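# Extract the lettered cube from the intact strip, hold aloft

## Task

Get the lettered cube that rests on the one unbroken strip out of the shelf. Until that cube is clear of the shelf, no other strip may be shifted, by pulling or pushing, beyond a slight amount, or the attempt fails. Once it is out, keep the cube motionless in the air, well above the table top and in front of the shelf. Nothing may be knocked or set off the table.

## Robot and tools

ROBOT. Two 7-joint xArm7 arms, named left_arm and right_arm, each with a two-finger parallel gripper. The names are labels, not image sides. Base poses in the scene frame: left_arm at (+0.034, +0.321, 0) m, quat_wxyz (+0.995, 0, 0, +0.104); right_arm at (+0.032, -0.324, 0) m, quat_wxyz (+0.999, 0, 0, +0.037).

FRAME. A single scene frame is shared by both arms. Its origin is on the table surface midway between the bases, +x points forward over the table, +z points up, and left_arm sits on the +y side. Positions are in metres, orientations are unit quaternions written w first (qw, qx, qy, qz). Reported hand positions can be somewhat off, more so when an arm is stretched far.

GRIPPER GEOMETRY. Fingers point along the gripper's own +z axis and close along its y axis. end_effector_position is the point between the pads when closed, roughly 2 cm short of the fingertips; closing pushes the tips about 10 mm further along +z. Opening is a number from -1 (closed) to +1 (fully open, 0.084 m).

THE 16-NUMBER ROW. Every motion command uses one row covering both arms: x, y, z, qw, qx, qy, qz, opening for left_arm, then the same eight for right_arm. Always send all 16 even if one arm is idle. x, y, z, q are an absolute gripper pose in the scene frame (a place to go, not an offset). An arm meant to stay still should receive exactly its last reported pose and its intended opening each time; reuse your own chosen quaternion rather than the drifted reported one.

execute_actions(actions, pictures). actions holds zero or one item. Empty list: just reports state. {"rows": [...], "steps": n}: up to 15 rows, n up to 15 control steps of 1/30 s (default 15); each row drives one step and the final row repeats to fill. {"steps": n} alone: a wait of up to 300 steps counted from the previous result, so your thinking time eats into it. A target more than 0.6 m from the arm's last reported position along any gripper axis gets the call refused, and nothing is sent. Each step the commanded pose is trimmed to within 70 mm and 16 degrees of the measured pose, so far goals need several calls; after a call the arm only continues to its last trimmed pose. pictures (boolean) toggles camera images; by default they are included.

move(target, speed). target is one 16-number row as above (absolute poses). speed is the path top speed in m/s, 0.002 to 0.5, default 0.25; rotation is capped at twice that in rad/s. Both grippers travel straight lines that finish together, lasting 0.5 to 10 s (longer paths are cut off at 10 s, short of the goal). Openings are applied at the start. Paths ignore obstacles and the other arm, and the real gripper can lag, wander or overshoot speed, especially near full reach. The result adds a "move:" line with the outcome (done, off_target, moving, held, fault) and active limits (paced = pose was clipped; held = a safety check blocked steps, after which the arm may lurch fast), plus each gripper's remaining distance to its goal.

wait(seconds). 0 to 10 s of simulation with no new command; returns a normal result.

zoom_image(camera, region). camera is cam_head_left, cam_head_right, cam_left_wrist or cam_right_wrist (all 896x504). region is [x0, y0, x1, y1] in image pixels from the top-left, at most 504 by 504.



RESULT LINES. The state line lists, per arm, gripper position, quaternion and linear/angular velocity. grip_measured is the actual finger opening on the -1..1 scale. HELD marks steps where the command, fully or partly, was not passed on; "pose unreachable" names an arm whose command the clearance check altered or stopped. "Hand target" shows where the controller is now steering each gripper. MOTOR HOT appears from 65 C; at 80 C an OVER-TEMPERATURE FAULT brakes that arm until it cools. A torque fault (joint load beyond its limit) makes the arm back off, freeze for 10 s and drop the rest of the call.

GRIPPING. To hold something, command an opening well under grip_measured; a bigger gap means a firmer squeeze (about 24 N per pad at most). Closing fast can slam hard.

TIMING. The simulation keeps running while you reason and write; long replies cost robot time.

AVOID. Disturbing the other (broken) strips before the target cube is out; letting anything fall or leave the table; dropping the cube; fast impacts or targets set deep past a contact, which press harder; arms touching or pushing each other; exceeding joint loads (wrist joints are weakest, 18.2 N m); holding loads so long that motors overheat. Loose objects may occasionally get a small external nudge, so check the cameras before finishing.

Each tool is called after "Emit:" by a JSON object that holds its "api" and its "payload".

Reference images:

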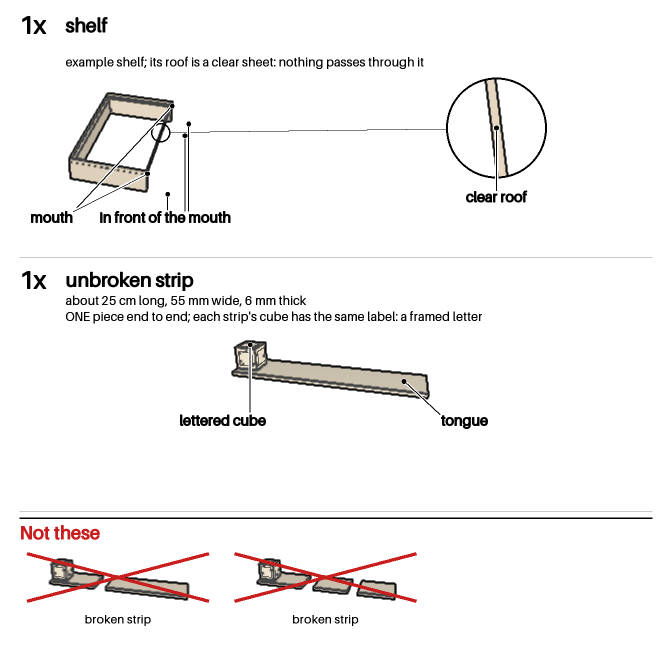

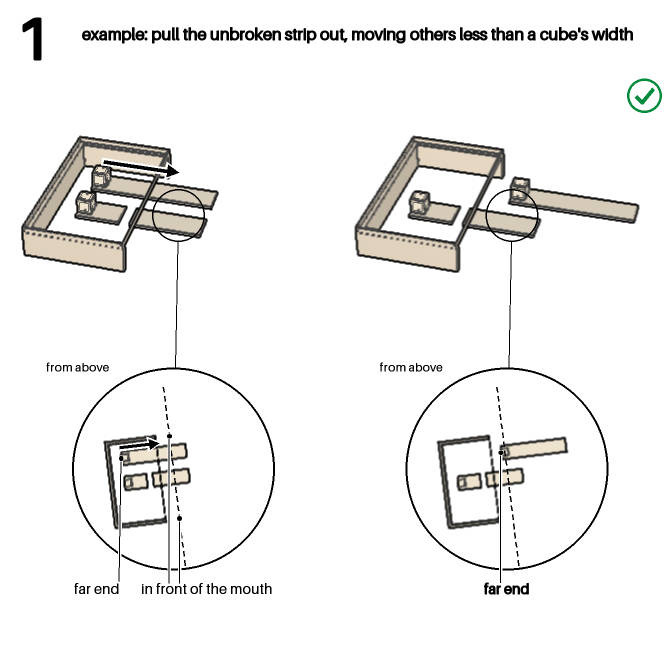

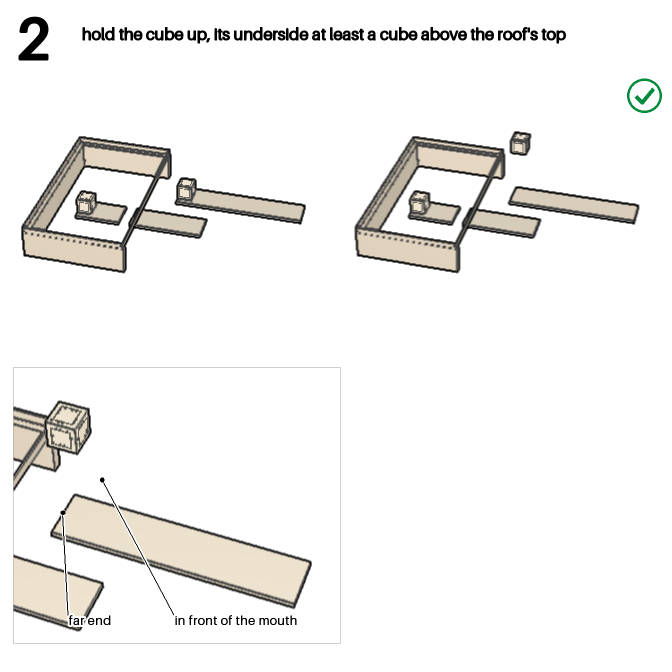

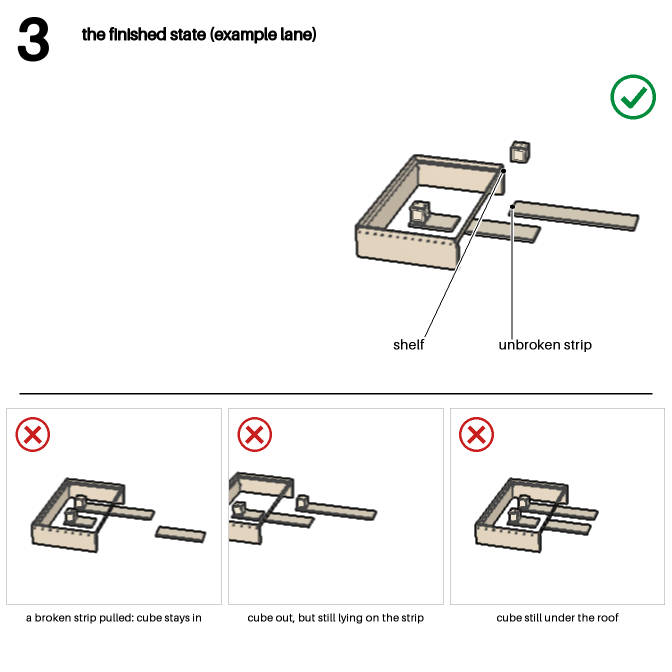

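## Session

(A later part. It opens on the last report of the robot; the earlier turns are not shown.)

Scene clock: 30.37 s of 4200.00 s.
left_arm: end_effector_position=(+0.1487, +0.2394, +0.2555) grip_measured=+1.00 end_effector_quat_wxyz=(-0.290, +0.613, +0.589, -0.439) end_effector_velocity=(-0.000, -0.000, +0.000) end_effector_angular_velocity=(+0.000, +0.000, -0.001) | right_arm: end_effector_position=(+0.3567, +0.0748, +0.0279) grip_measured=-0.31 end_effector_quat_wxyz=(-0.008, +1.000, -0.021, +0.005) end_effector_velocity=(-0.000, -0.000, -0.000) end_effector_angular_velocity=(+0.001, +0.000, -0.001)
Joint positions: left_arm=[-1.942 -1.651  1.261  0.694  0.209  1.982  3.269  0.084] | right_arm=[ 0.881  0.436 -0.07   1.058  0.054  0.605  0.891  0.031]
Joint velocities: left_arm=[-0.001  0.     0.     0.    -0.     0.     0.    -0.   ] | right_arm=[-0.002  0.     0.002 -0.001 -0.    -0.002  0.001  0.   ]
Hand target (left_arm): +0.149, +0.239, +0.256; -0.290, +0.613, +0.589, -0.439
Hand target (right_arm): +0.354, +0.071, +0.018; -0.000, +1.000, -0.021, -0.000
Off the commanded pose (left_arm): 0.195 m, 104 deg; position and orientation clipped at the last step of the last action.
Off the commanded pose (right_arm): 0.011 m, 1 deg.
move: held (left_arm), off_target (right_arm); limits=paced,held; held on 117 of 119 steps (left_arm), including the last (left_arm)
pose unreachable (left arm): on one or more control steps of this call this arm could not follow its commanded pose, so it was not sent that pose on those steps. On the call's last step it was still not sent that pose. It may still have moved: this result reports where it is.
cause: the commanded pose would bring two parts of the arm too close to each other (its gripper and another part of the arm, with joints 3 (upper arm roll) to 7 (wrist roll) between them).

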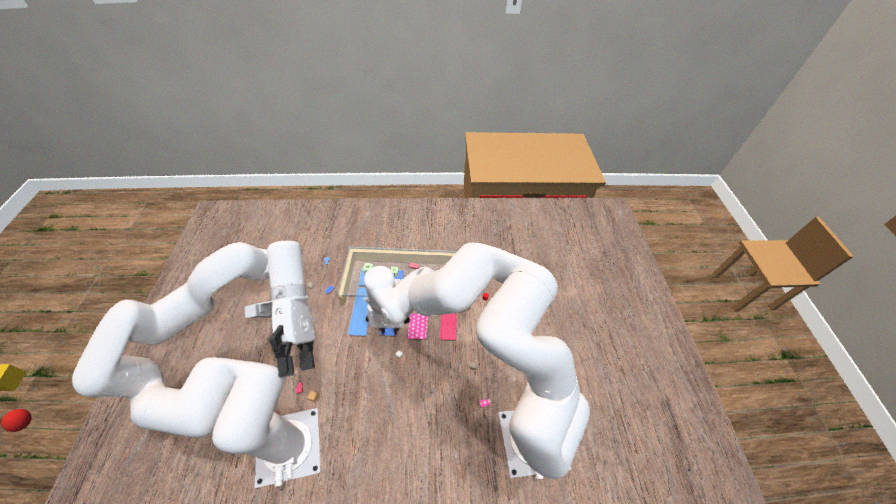

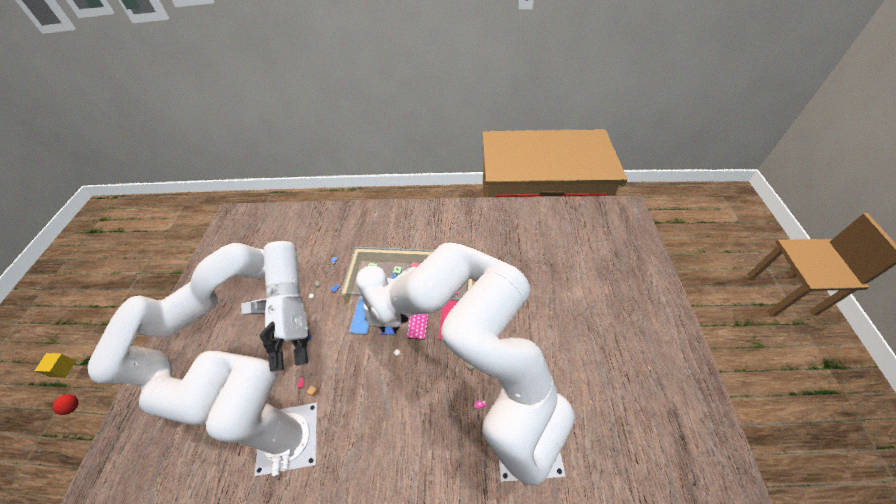

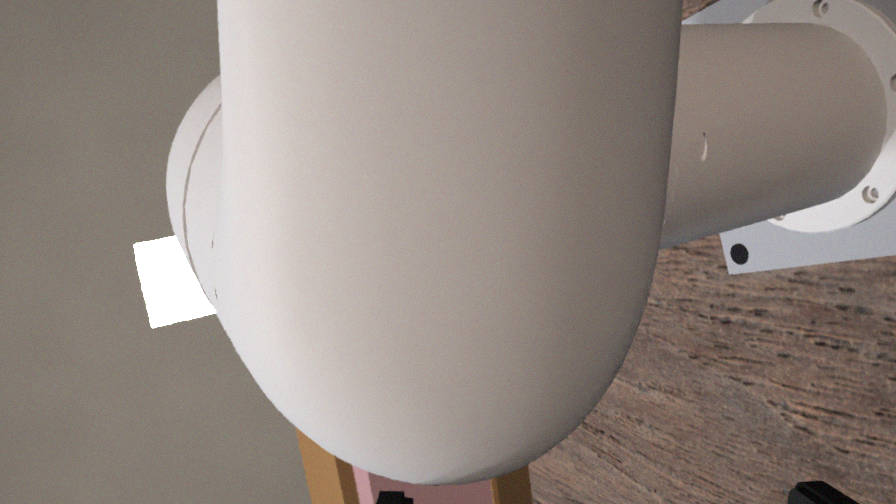

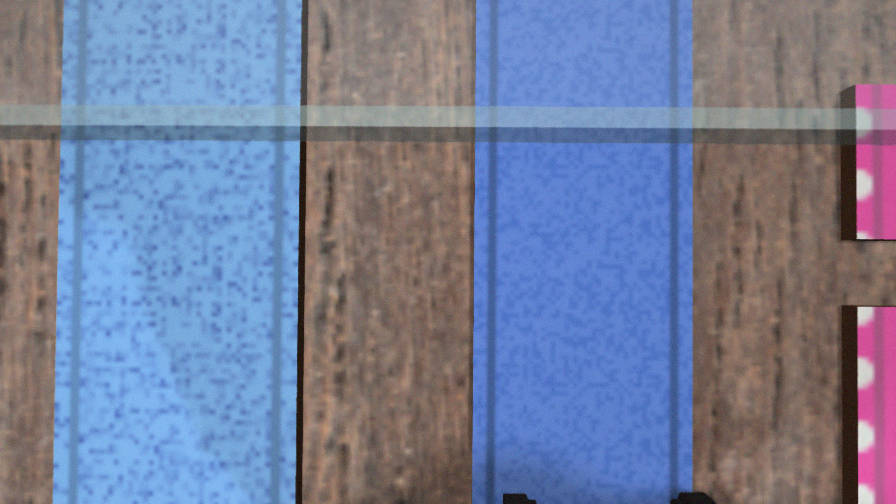

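Emit:
{"api": "move", "payload": {"target": [0.1487,0.2394,0.2555,-0.29,0.613,0.589,-0.439,1,0.354,0.078,0.04,0,1,-0.021,0,0.7], "speed": 0.05}}

Emit:
{"api": "move", "payload": {"target": [0.1487,0.2394,0.2555,-0.29,0.613,0.589,-0.439,1,0.354,0.078,0.021,0,1,-0.021,0,0.7], "speed": 0.05}}

Emit:
{"api": "move", "payload": {"target": [0.1487,0.2394,0.2555,-0.29,0.613,0.589,-0.439,1,0.354,0.078,0.021,0,1,-0.021,0,-0.3]}}

Emit:
{"api": "move", "payload": {"target": [0.1487,0.2394,0.2555,-0.29,0.613,0.589,-0.439,1,0.154,0.087,0.021,0,1,-0.021,0,-0.3], "speed": 0.07}}

Emit:
{"api": "move", "payload": {"target": [0.1487,0.2394,0.2555,-0.29,0.613,0.589,-0.439,1,0.154,0.087,0.021,0,1,-0.021,0,0.7]}}

Emit:
{"api": "move", "payload": {"target": [0.1487,0.2394,0.2555,-0.29,0.613,0.589,-0.439,1,0.28,0.06,0.2,0,1,-0.021,0,0.7]}}

Scene clock: 36.83 s of 4200.00 s.
left_arm: end_effector_position=(+0.1487, +0.2394, +0.2555) grip_measured=+1.00 end_effector_quat_wxyz=(-0.290, +0.613, +0.589, -0.439) end_effector_velocity=(-0.000, +0.000, -0.000) end_effector_angular_velocity=(+0.001, +0.000, -0.000) | right_arm: end_effector_position=(+0.3538, +0.0777, +0.0396) grip_measured=+0.70 end_effector_quat_wxyz=(+0.000, +1.000, -0.021, -0.000) end_effector_velocity=(+0.001, +0.000, +0.002) end_effector_angular_velocity=(+0.001, -0.002, -0.002)
Joint positions: left_arm=[-1.942 -1.651  1.261  0.694  0.209  1.982  3.269  0.084] | right_arm=[ 0.889  0.42  -0.071  1.083  0.046  0.665  0.905  0.073]
Joint velocities: left_arm=[-0.     0.001 -0.     0.    -0.     0.    -0.    -0.   ] | right_arm=[ 0.    -0.003 -0.001  0.002 -0.001  0.003  0.002  0.   ]
Hand target (left_arm): +0.149, +0.239, +0.255; -0.290, +0.613, +0.589, -0.439
Hand target (right_arm): +0.354, +0.078, +0.040; +0.000, +1.000, -0.021, +0.000
Off the commanded pose (left_arm): 0.000 m, 0 deg.
Off the commanded pose (right_arm): 0.001 m, 0 deg.
After step 90, 2.70 s passed at rest.
move: done

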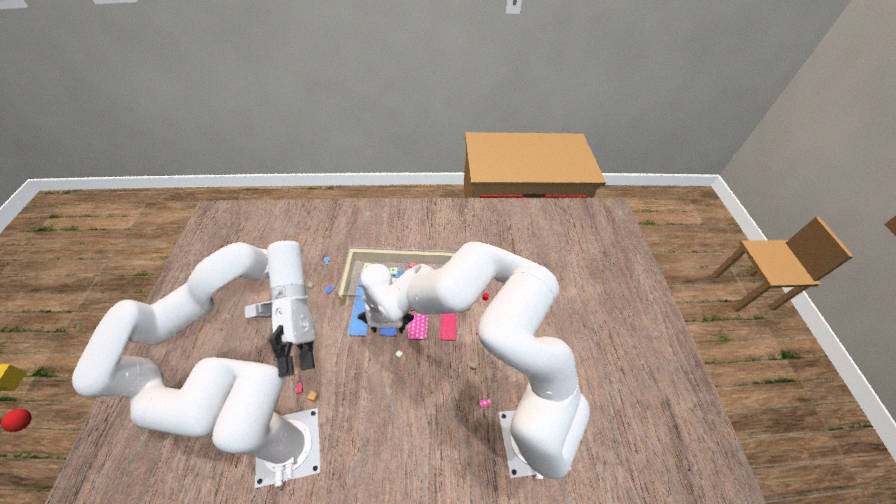

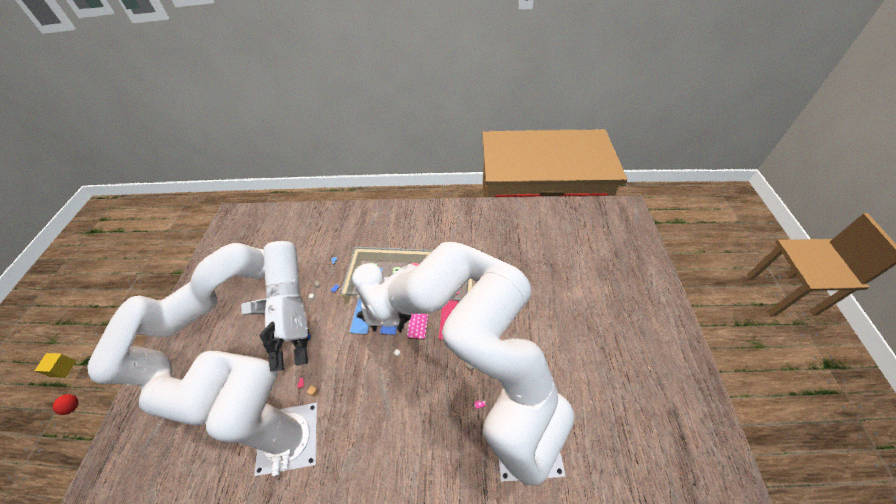

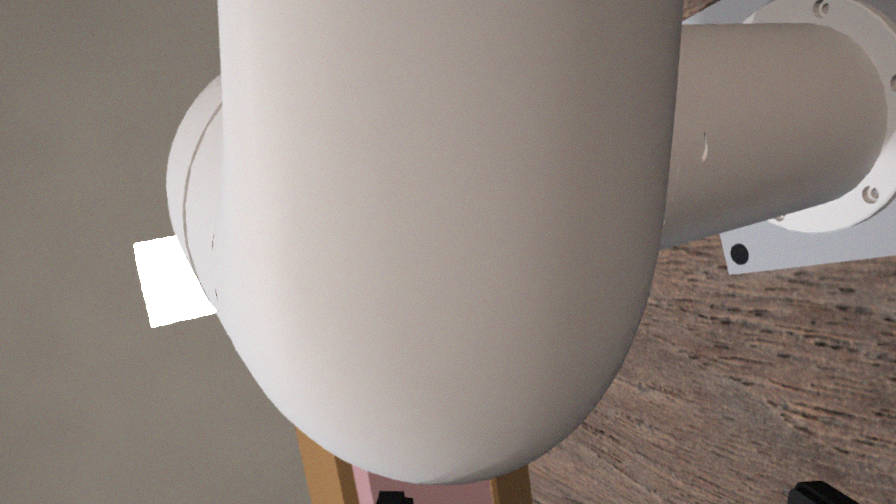

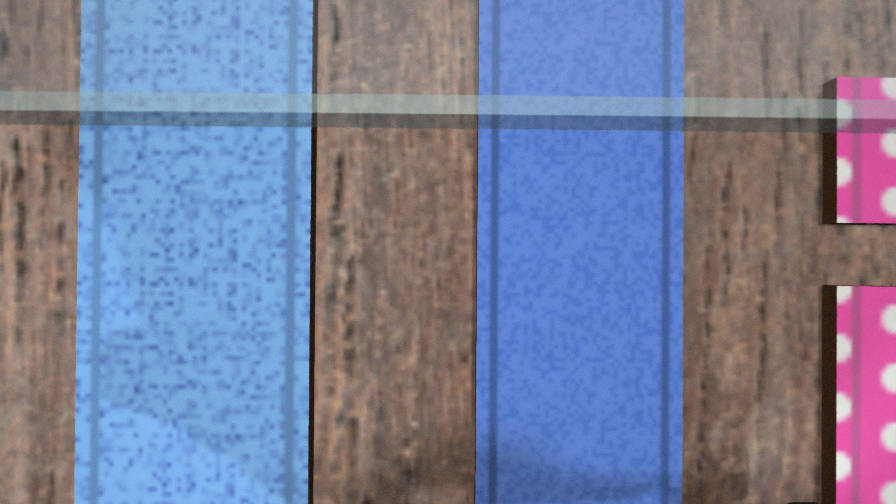

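Scene clock: 37.60 s of 4200.00 s.
left_arm: end_effector_position=(+0.1487, +0.2394, +0.2555) grip_measured=+1.00 end_effector_quat_wxyz=(-0.290, +0.613, +0.589, -0.439) end_effector_velocity=(+0.000, -0.000, +0.000) end_effector_angular_velocity=(-0.001, +0.000, +0.001) | right_arm: end_effector_position=(+0.3541, +0.0782, +0.0212) grip_measured=+0.70 end_effector_quat_wxyz=(-0.000, +1.000, -0.021, +0.000) end_effector_velocity=(+0.001, +0.001, +0.000) end_effector_angular_velocity=(+0.003, -0.002, -0.002)
Joint positions: left_arm=[-1.942 -1.651  1.261  0.694  0.209  1.982  3.269  0.084] | right_arm=[ 0.887  0.462 -0.067  1.082  0.052  0.621  0.901  0.073]
Joint velocities: left_arm=[ 0.001 -0.     0.    -0.    -0.    -0.001  0.     0.   ] | right_arm=[-0.001  0.001  0.     0.002  0.001 -0.003 -0.    -0.   ]
Hand target (left_arm): +0.149, +0.239, +0.255; -0.290, +0.613, +0.589, -0.439
Hand target (right_arm): +0.354, +0.078, +0.021; -0.000, +1.000, -0.021, -0.000
Off the commanded pose (left_arm): 0.000 m, 0 deg.
Off the commanded pose (right_arm): 0.000 m, 0 deg.
move: done

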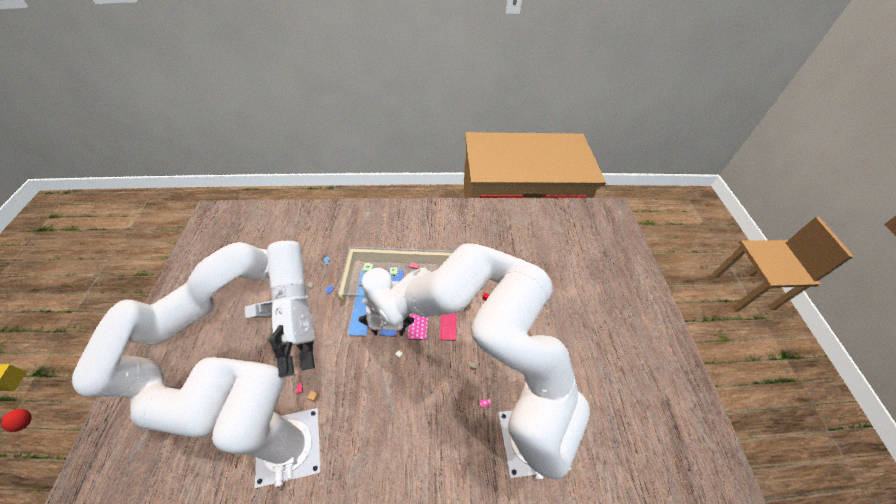

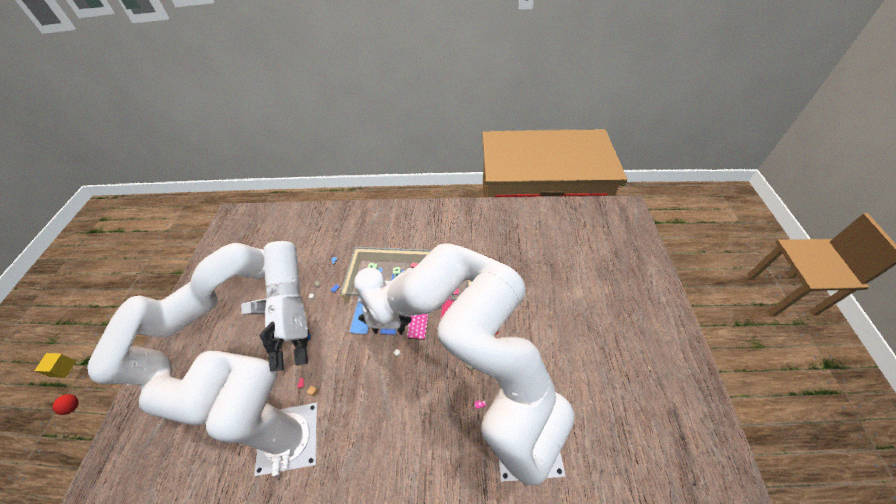

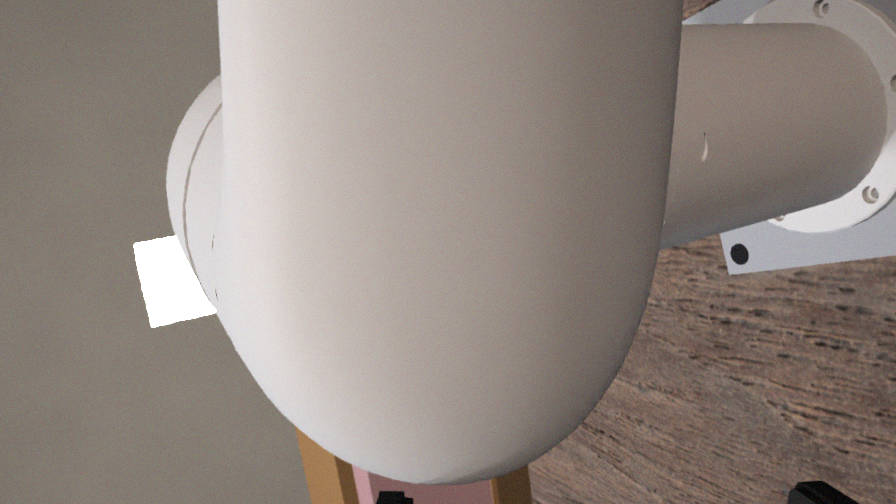

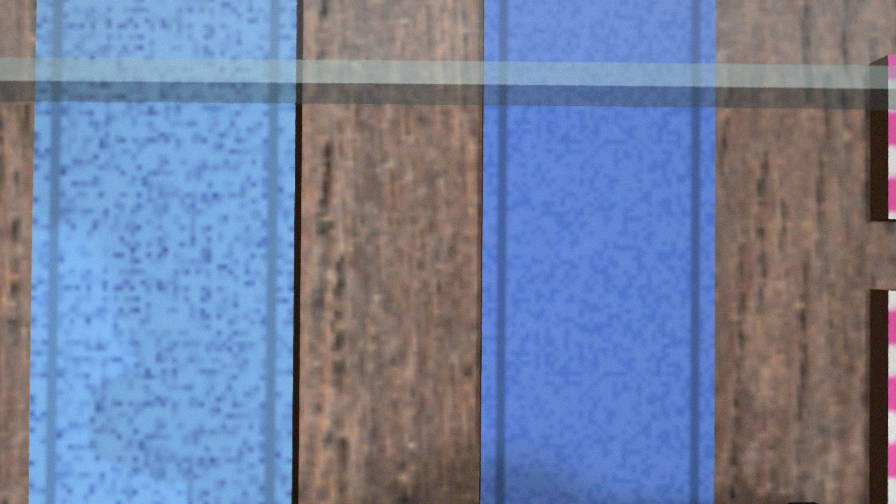

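Scene clock: 38.30 s of 4200.00 s.
left_arm: end_effector_position=(+0.1487, +0.2394, +0.2555) grip_measured=+1.00 end_effector_quat_wxyz=(-0.290, +0.613, +0.589, -0.439) end_effector_velocity=(+0.000, -0.000, +0.000) end_effector_angular_velocity=(+0.000, -0.000, +0.000) | right_arm: end_effector_position=(+0.3544, +0.0787, +0.0219) grip_measured=+0.13 end_effector_quat_wxyz=(-0.001, +1.000, -0.021, +0.001) end_effector_velocity=(-0.000, -0.001, -0.001) end_effector_angular_velocity=(-0.001, +0.001, -0.000)
Joint positions: left_arm=[-1.942 -1.651  1.261  0.694  0.209  1.982  3.269  0.084] | right_arm=[ 0.887  0.461 -0.067  1.082  0.051  0.621  0.901  0.05 ]
Joint velocities: left_arm=[-0.  0. -0. -0.  0. -0. -0.  0.] | right_arm=[-0.     0.001  0.    -0.001  0.    -0.    -0.     0.   ]
Hand target (left_arm): +0.149, +0.239, +0.256; -0.290, +0.613, +0.589, -0.439
Hand target (right_arm): +0.354, +0.078, +0.021; +0.000, +1.000, -0.021, +0.000
Off the commanded pose (left_arm): 0.000 m, 0 deg.
Off the commanded pose (right_arm): 0.001 m, 0 deg.
move: done

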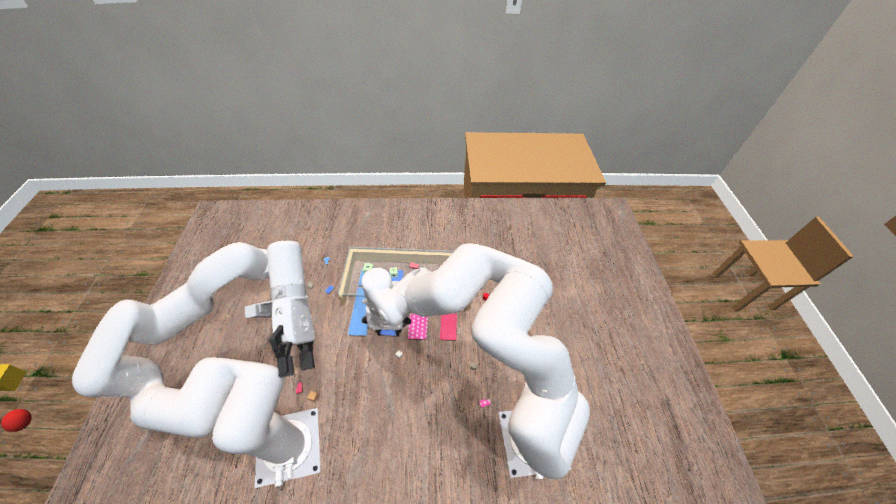

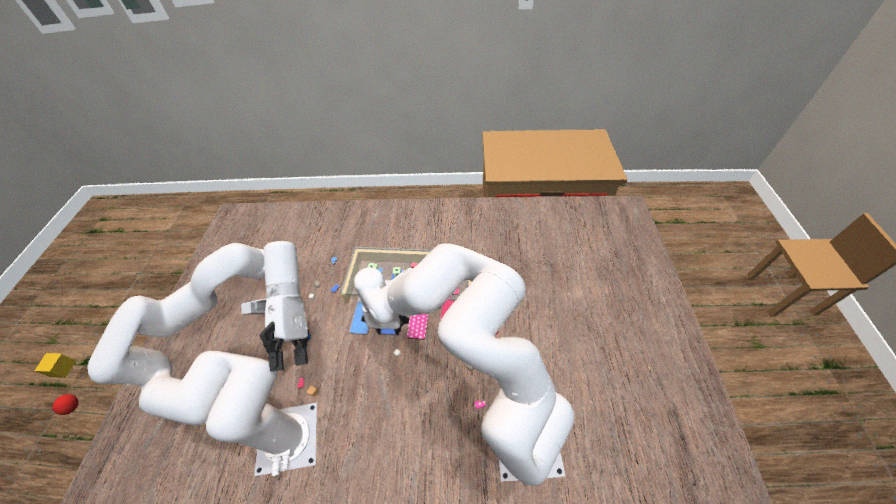

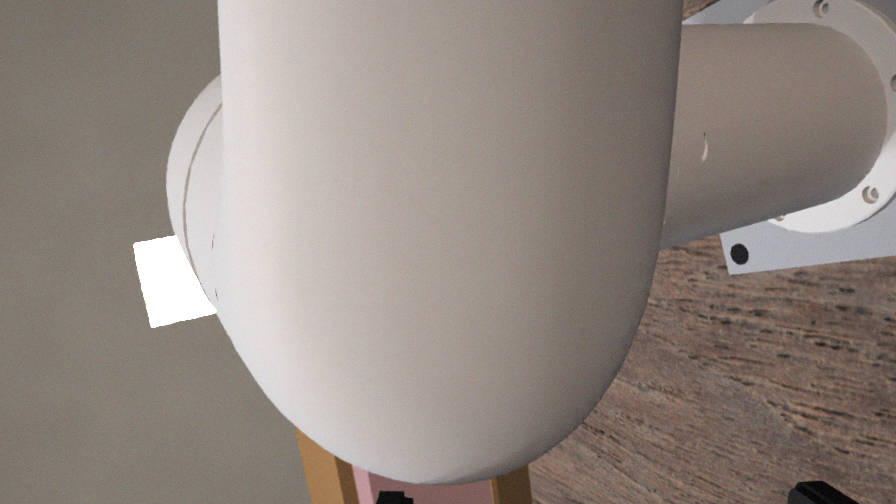

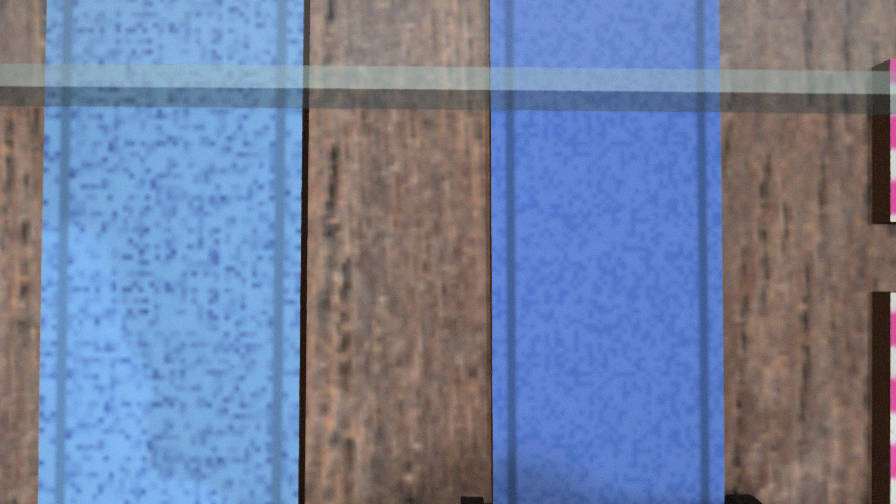

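Scene clock: 41.50 s of 4200.00 s.
left_arm: end_effector_position=(+0.1487, +0.2394, +0.2555) grip_measured=+1.00 end_effector_quat_wxyz=(-0.290, +0.613, +0.589, -0.439) end_effector_velocity=(+0.000, -0.000, +0.000) end_effector_angular_velocity=(-0.001, +0.001, +0.001) | right_arm: end_effector_position=(+0.1540, +0.0868, +0.0209) grip_measured=+0.13 end_effector_quat_wxyz=(-0.000, +1.000, -0.021, +0.000) end_effector_velocity=(-0.000, -0.000, -0.000) end_effector_angular_velocity=(-0.000, -0.000, -0.003)
Joint positions: left_arm=[-1.942 -1.651  1.261  0.694  0.209  1.982  3.269  0.084] | right_arm=[ 1.191  0.249  0.016  0.74  -0.008  0.49   1.33   0.05 ]
Joint velocities: left_arm=[ 0.001 -0.     0.001 -0.    -0.001 -0.001  0.     0.   ] | right_arm=[ 0.002 -0.    -0.001 -0.001  0.    -0.     0.004 -0.   ]
Hand target (left_arm): +0.149, +0.239, +0.256; -0.290, +0.613, +0.589, -0.439
Hand target (right_arm): +0.154, +0.087, +0.021; +0.000, +1.000, -0.021, -0.000
Off the commanded pose (left_arm): 0.000 m, 0 deg.
Off the commanded pose (right_arm): 0.000 m, 0 deg.
move: done

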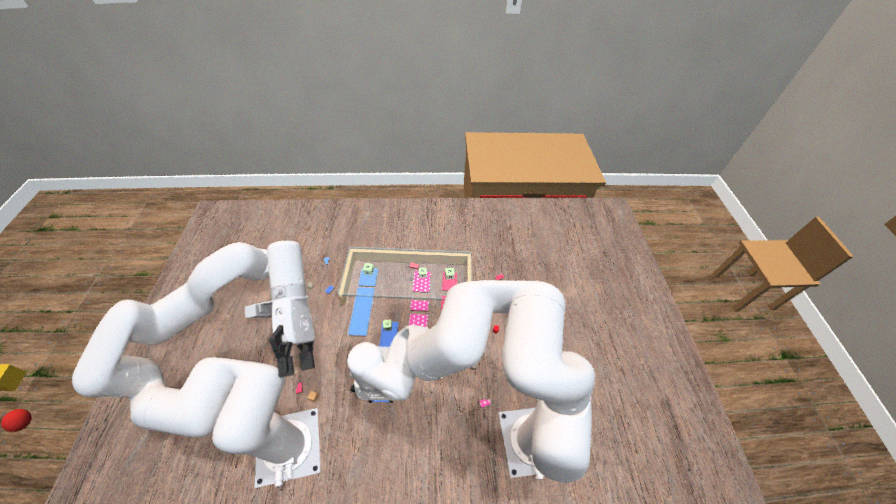

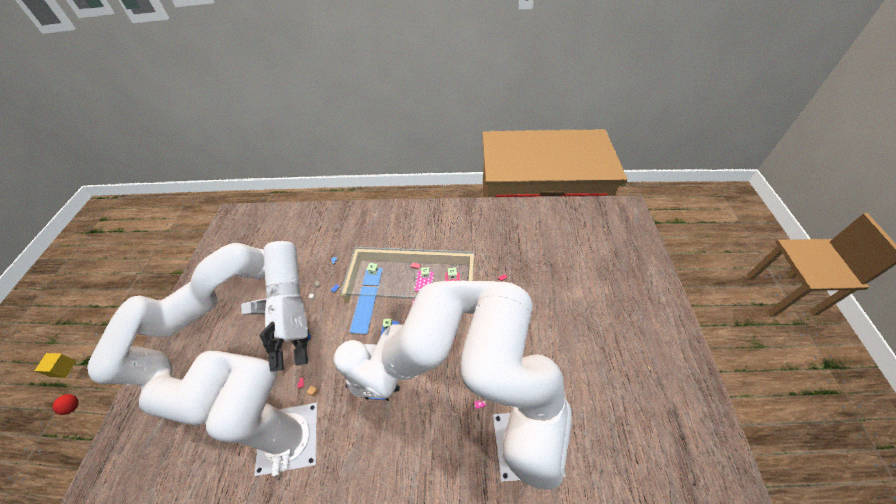

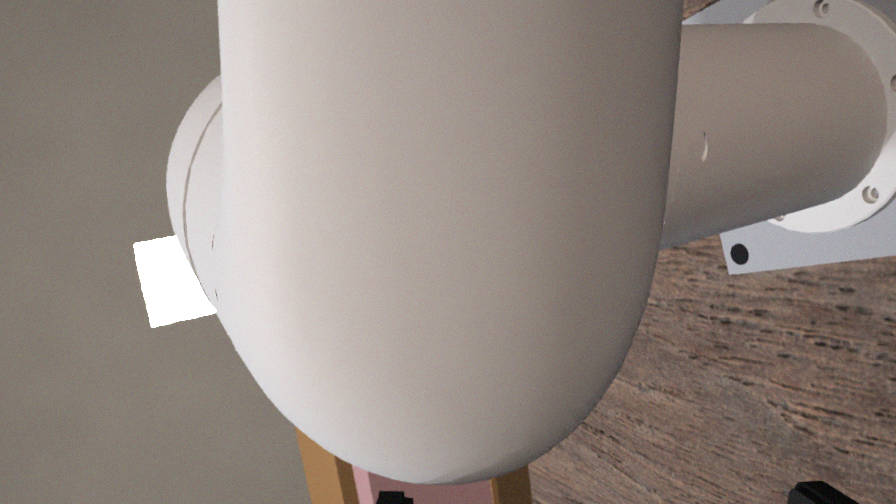

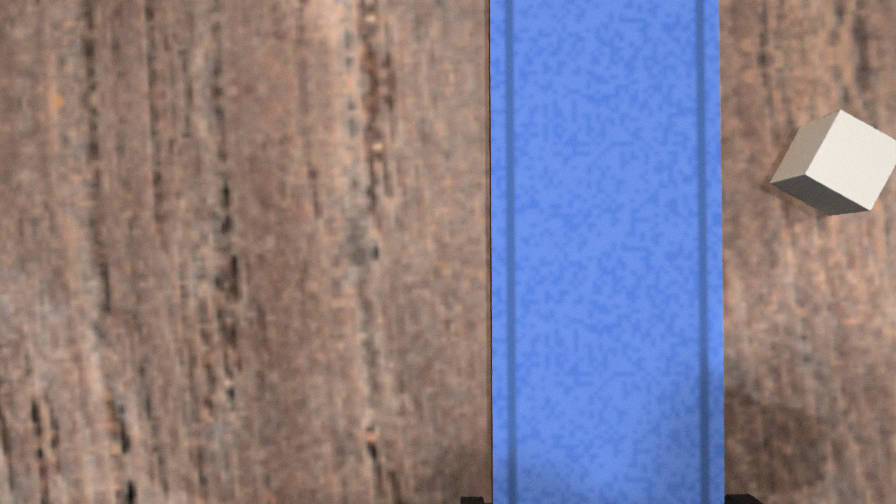

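Scene clock: 42.20 s of 4200.00 s.
left_arm: end_effector_position=(+0.1487, +0.2394, +0.2555) grip_measured=+1.00 end_effector_quat_wxyz=(-0.290, +0.613, +0.589, -0.439) end_effector_velocity=(-0.000, -0.000, +0.000) end_effector_angular_velocity=(-0.001, +0.001, -0.000) | right_arm: end_effector_position=(+0.1539, +0.0869, +0.0209) grip_measured=+0.70 end_effector_quat_wxyz=(+0.000, +1.000, -0.021, -0.000) end_effector_velocity=(+0.001, +0.000, +0.000) end_effector_angular_velocity=(+0.001, -0.000, -0.002)
Joint positions: left_arm=[-1.942 -1.651  1.261  0.694  0.209  1.982  3.269  0.084] | right_arm=[ 1.19   0.25   0.017  0.74  -0.009  0.491  1.33   0.073]
Joint velocities: left_arm=[-0.001 -0.    -0.    -0.    -0.001 -0.001  0.     0.   ] | right_arm=[-0.001 -0.    -0.     0.001  0.001 -0.    -0.    -0.   ]
Hand target (left_arm): +0.149, +0.239, +0.255; -0.290, +0.613, +0.589, -0.439
Hand target (right_arm): +0.154, +0.087, +0.021; +0.000, +1.000, -0.021, +0.000
Off the commanded pose (left_arm): 0.000 m, 0 deg.
Off the commanded pose (right_arm): 0.000 m, 0 deg.
move: done

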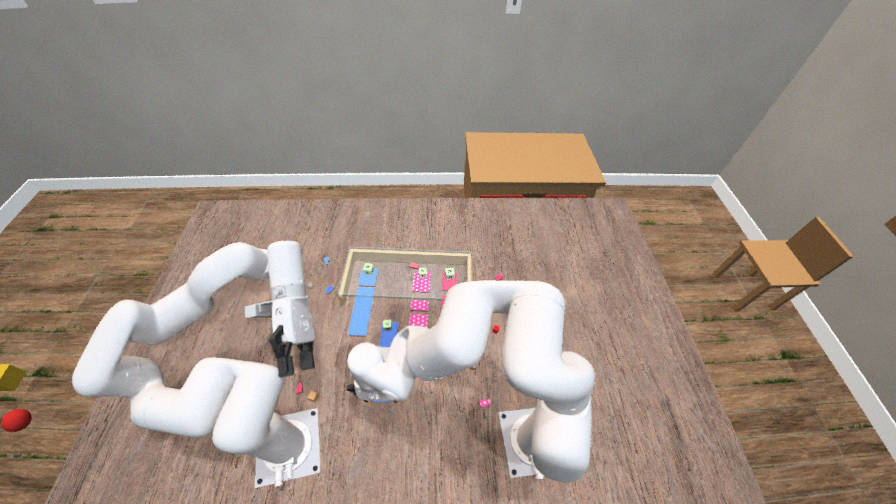

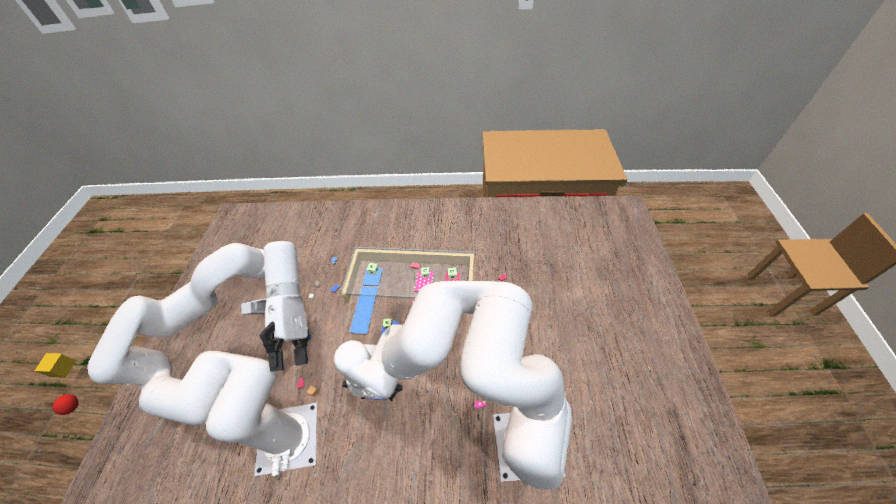

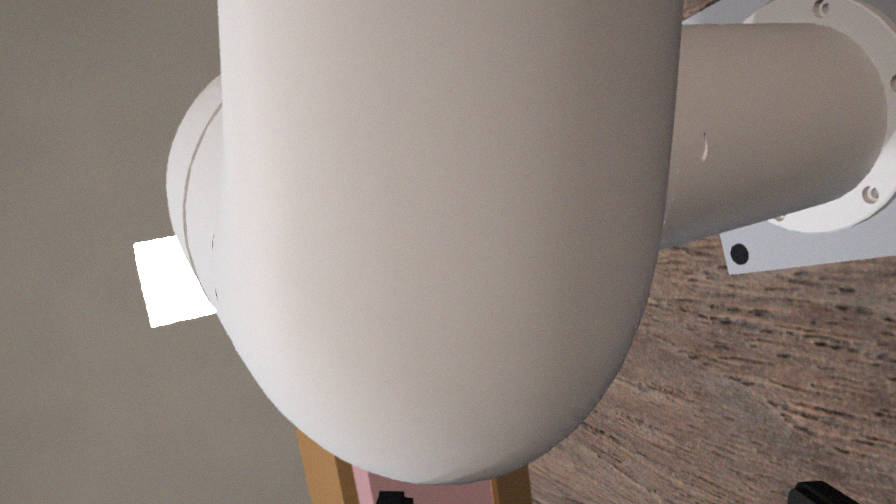

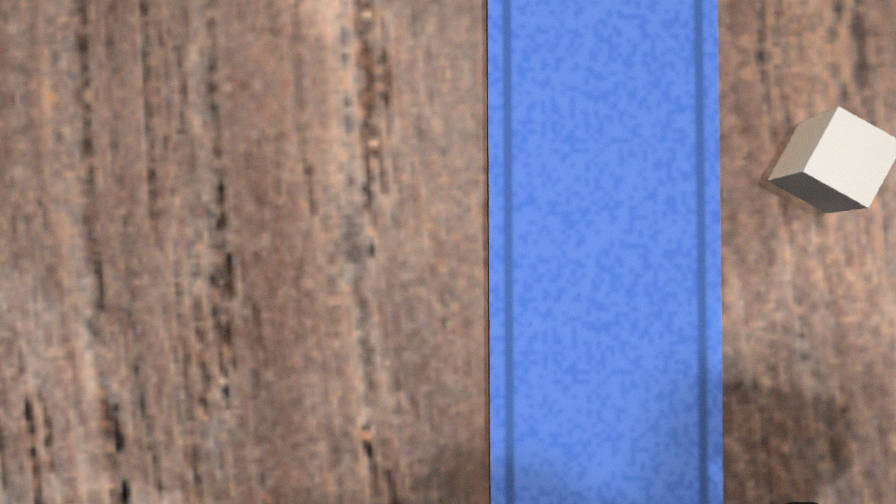

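Scene clock: 43.53 s of 4200.00 s.
left_arm: end_effector_position=(+0.1487, +0.2394, +0.2555) grip_measured=+1.00 end_effector_quat_wxyz=(-0.290, +0.613, +0.589, -0.439) end_effector_velocity=(+0.000, +0.000, -0.000) end_effector_angular_velocity=(-0.000, -0.000, +0.000) | right_arm: end_effector_position=(+0.2793, +0.0593, +0.1995) grip_measured=+0.70 end_effector_quat_wxyz=(+0.001, +1.000, -0.020, +0.000) end_effector_velocity=(+0.006, +0.000, +0.006) end_effector_angular_velocity=(+0.008, -0.005, -0.007)
Joint positions: left_arm=[-1.942 -1.651  1.261  0.694  0.209  1.982  3.269  0.084] | right_arm=[ 1.035 -0.018 -0.11   1.013 -0.004  1.032  1.042  0.073]
Joint velocities: left_arm=[ 0.    -0.     0.    -0.     0.001  0.     0.     0.   ] | right_arm=[-0.005 -0.004 -0.005  0.012 -0.001  0.006 -0.003  0.   ]
Hand target (left_arm): +0.149, +0.239, +0.255; -0.290, +0.613, +0.589, -0.439
Hand target (right_arm): +0.280, +0.059, +0.200; +0.000, +1.000, -0.021, +0.001
Off the commanded pose (left_arm): 0.000 m, 0 deg.
Off the commanded pose (right_arm): 0.001 m, 0 deg.
move: done

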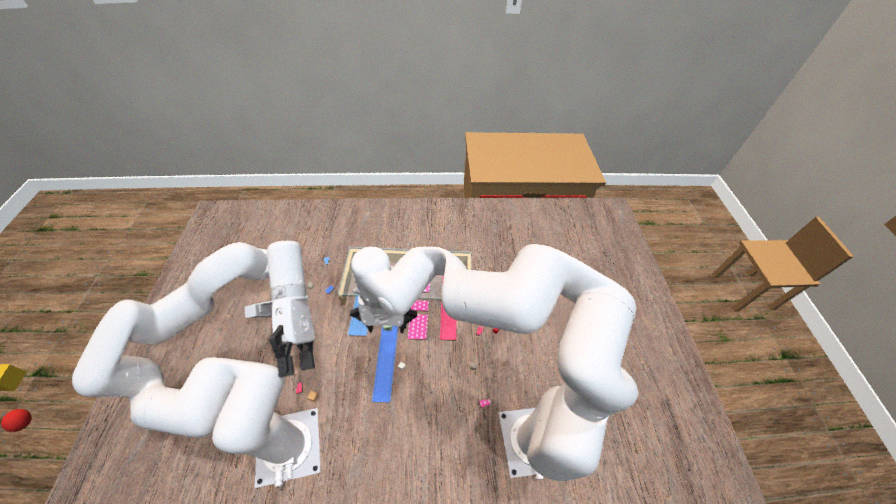

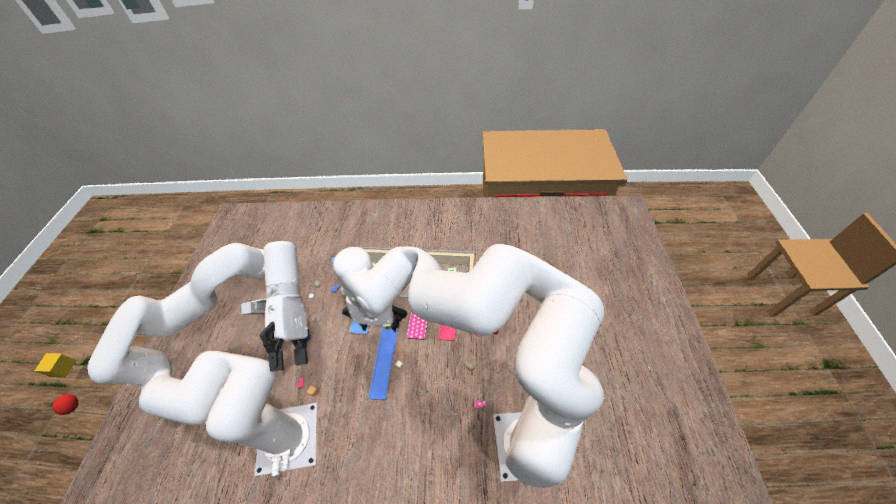

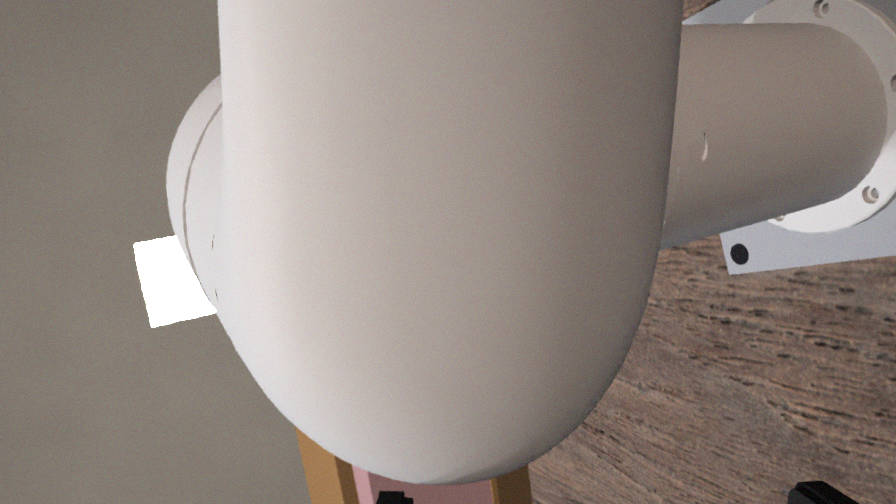

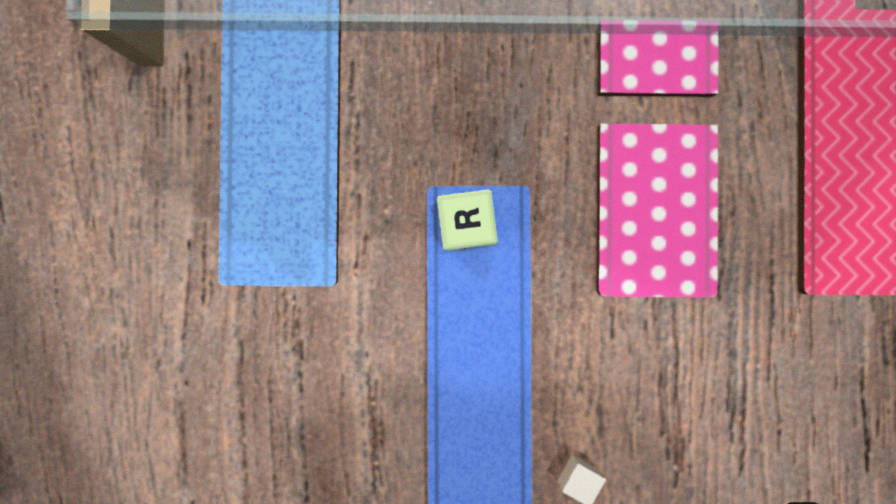

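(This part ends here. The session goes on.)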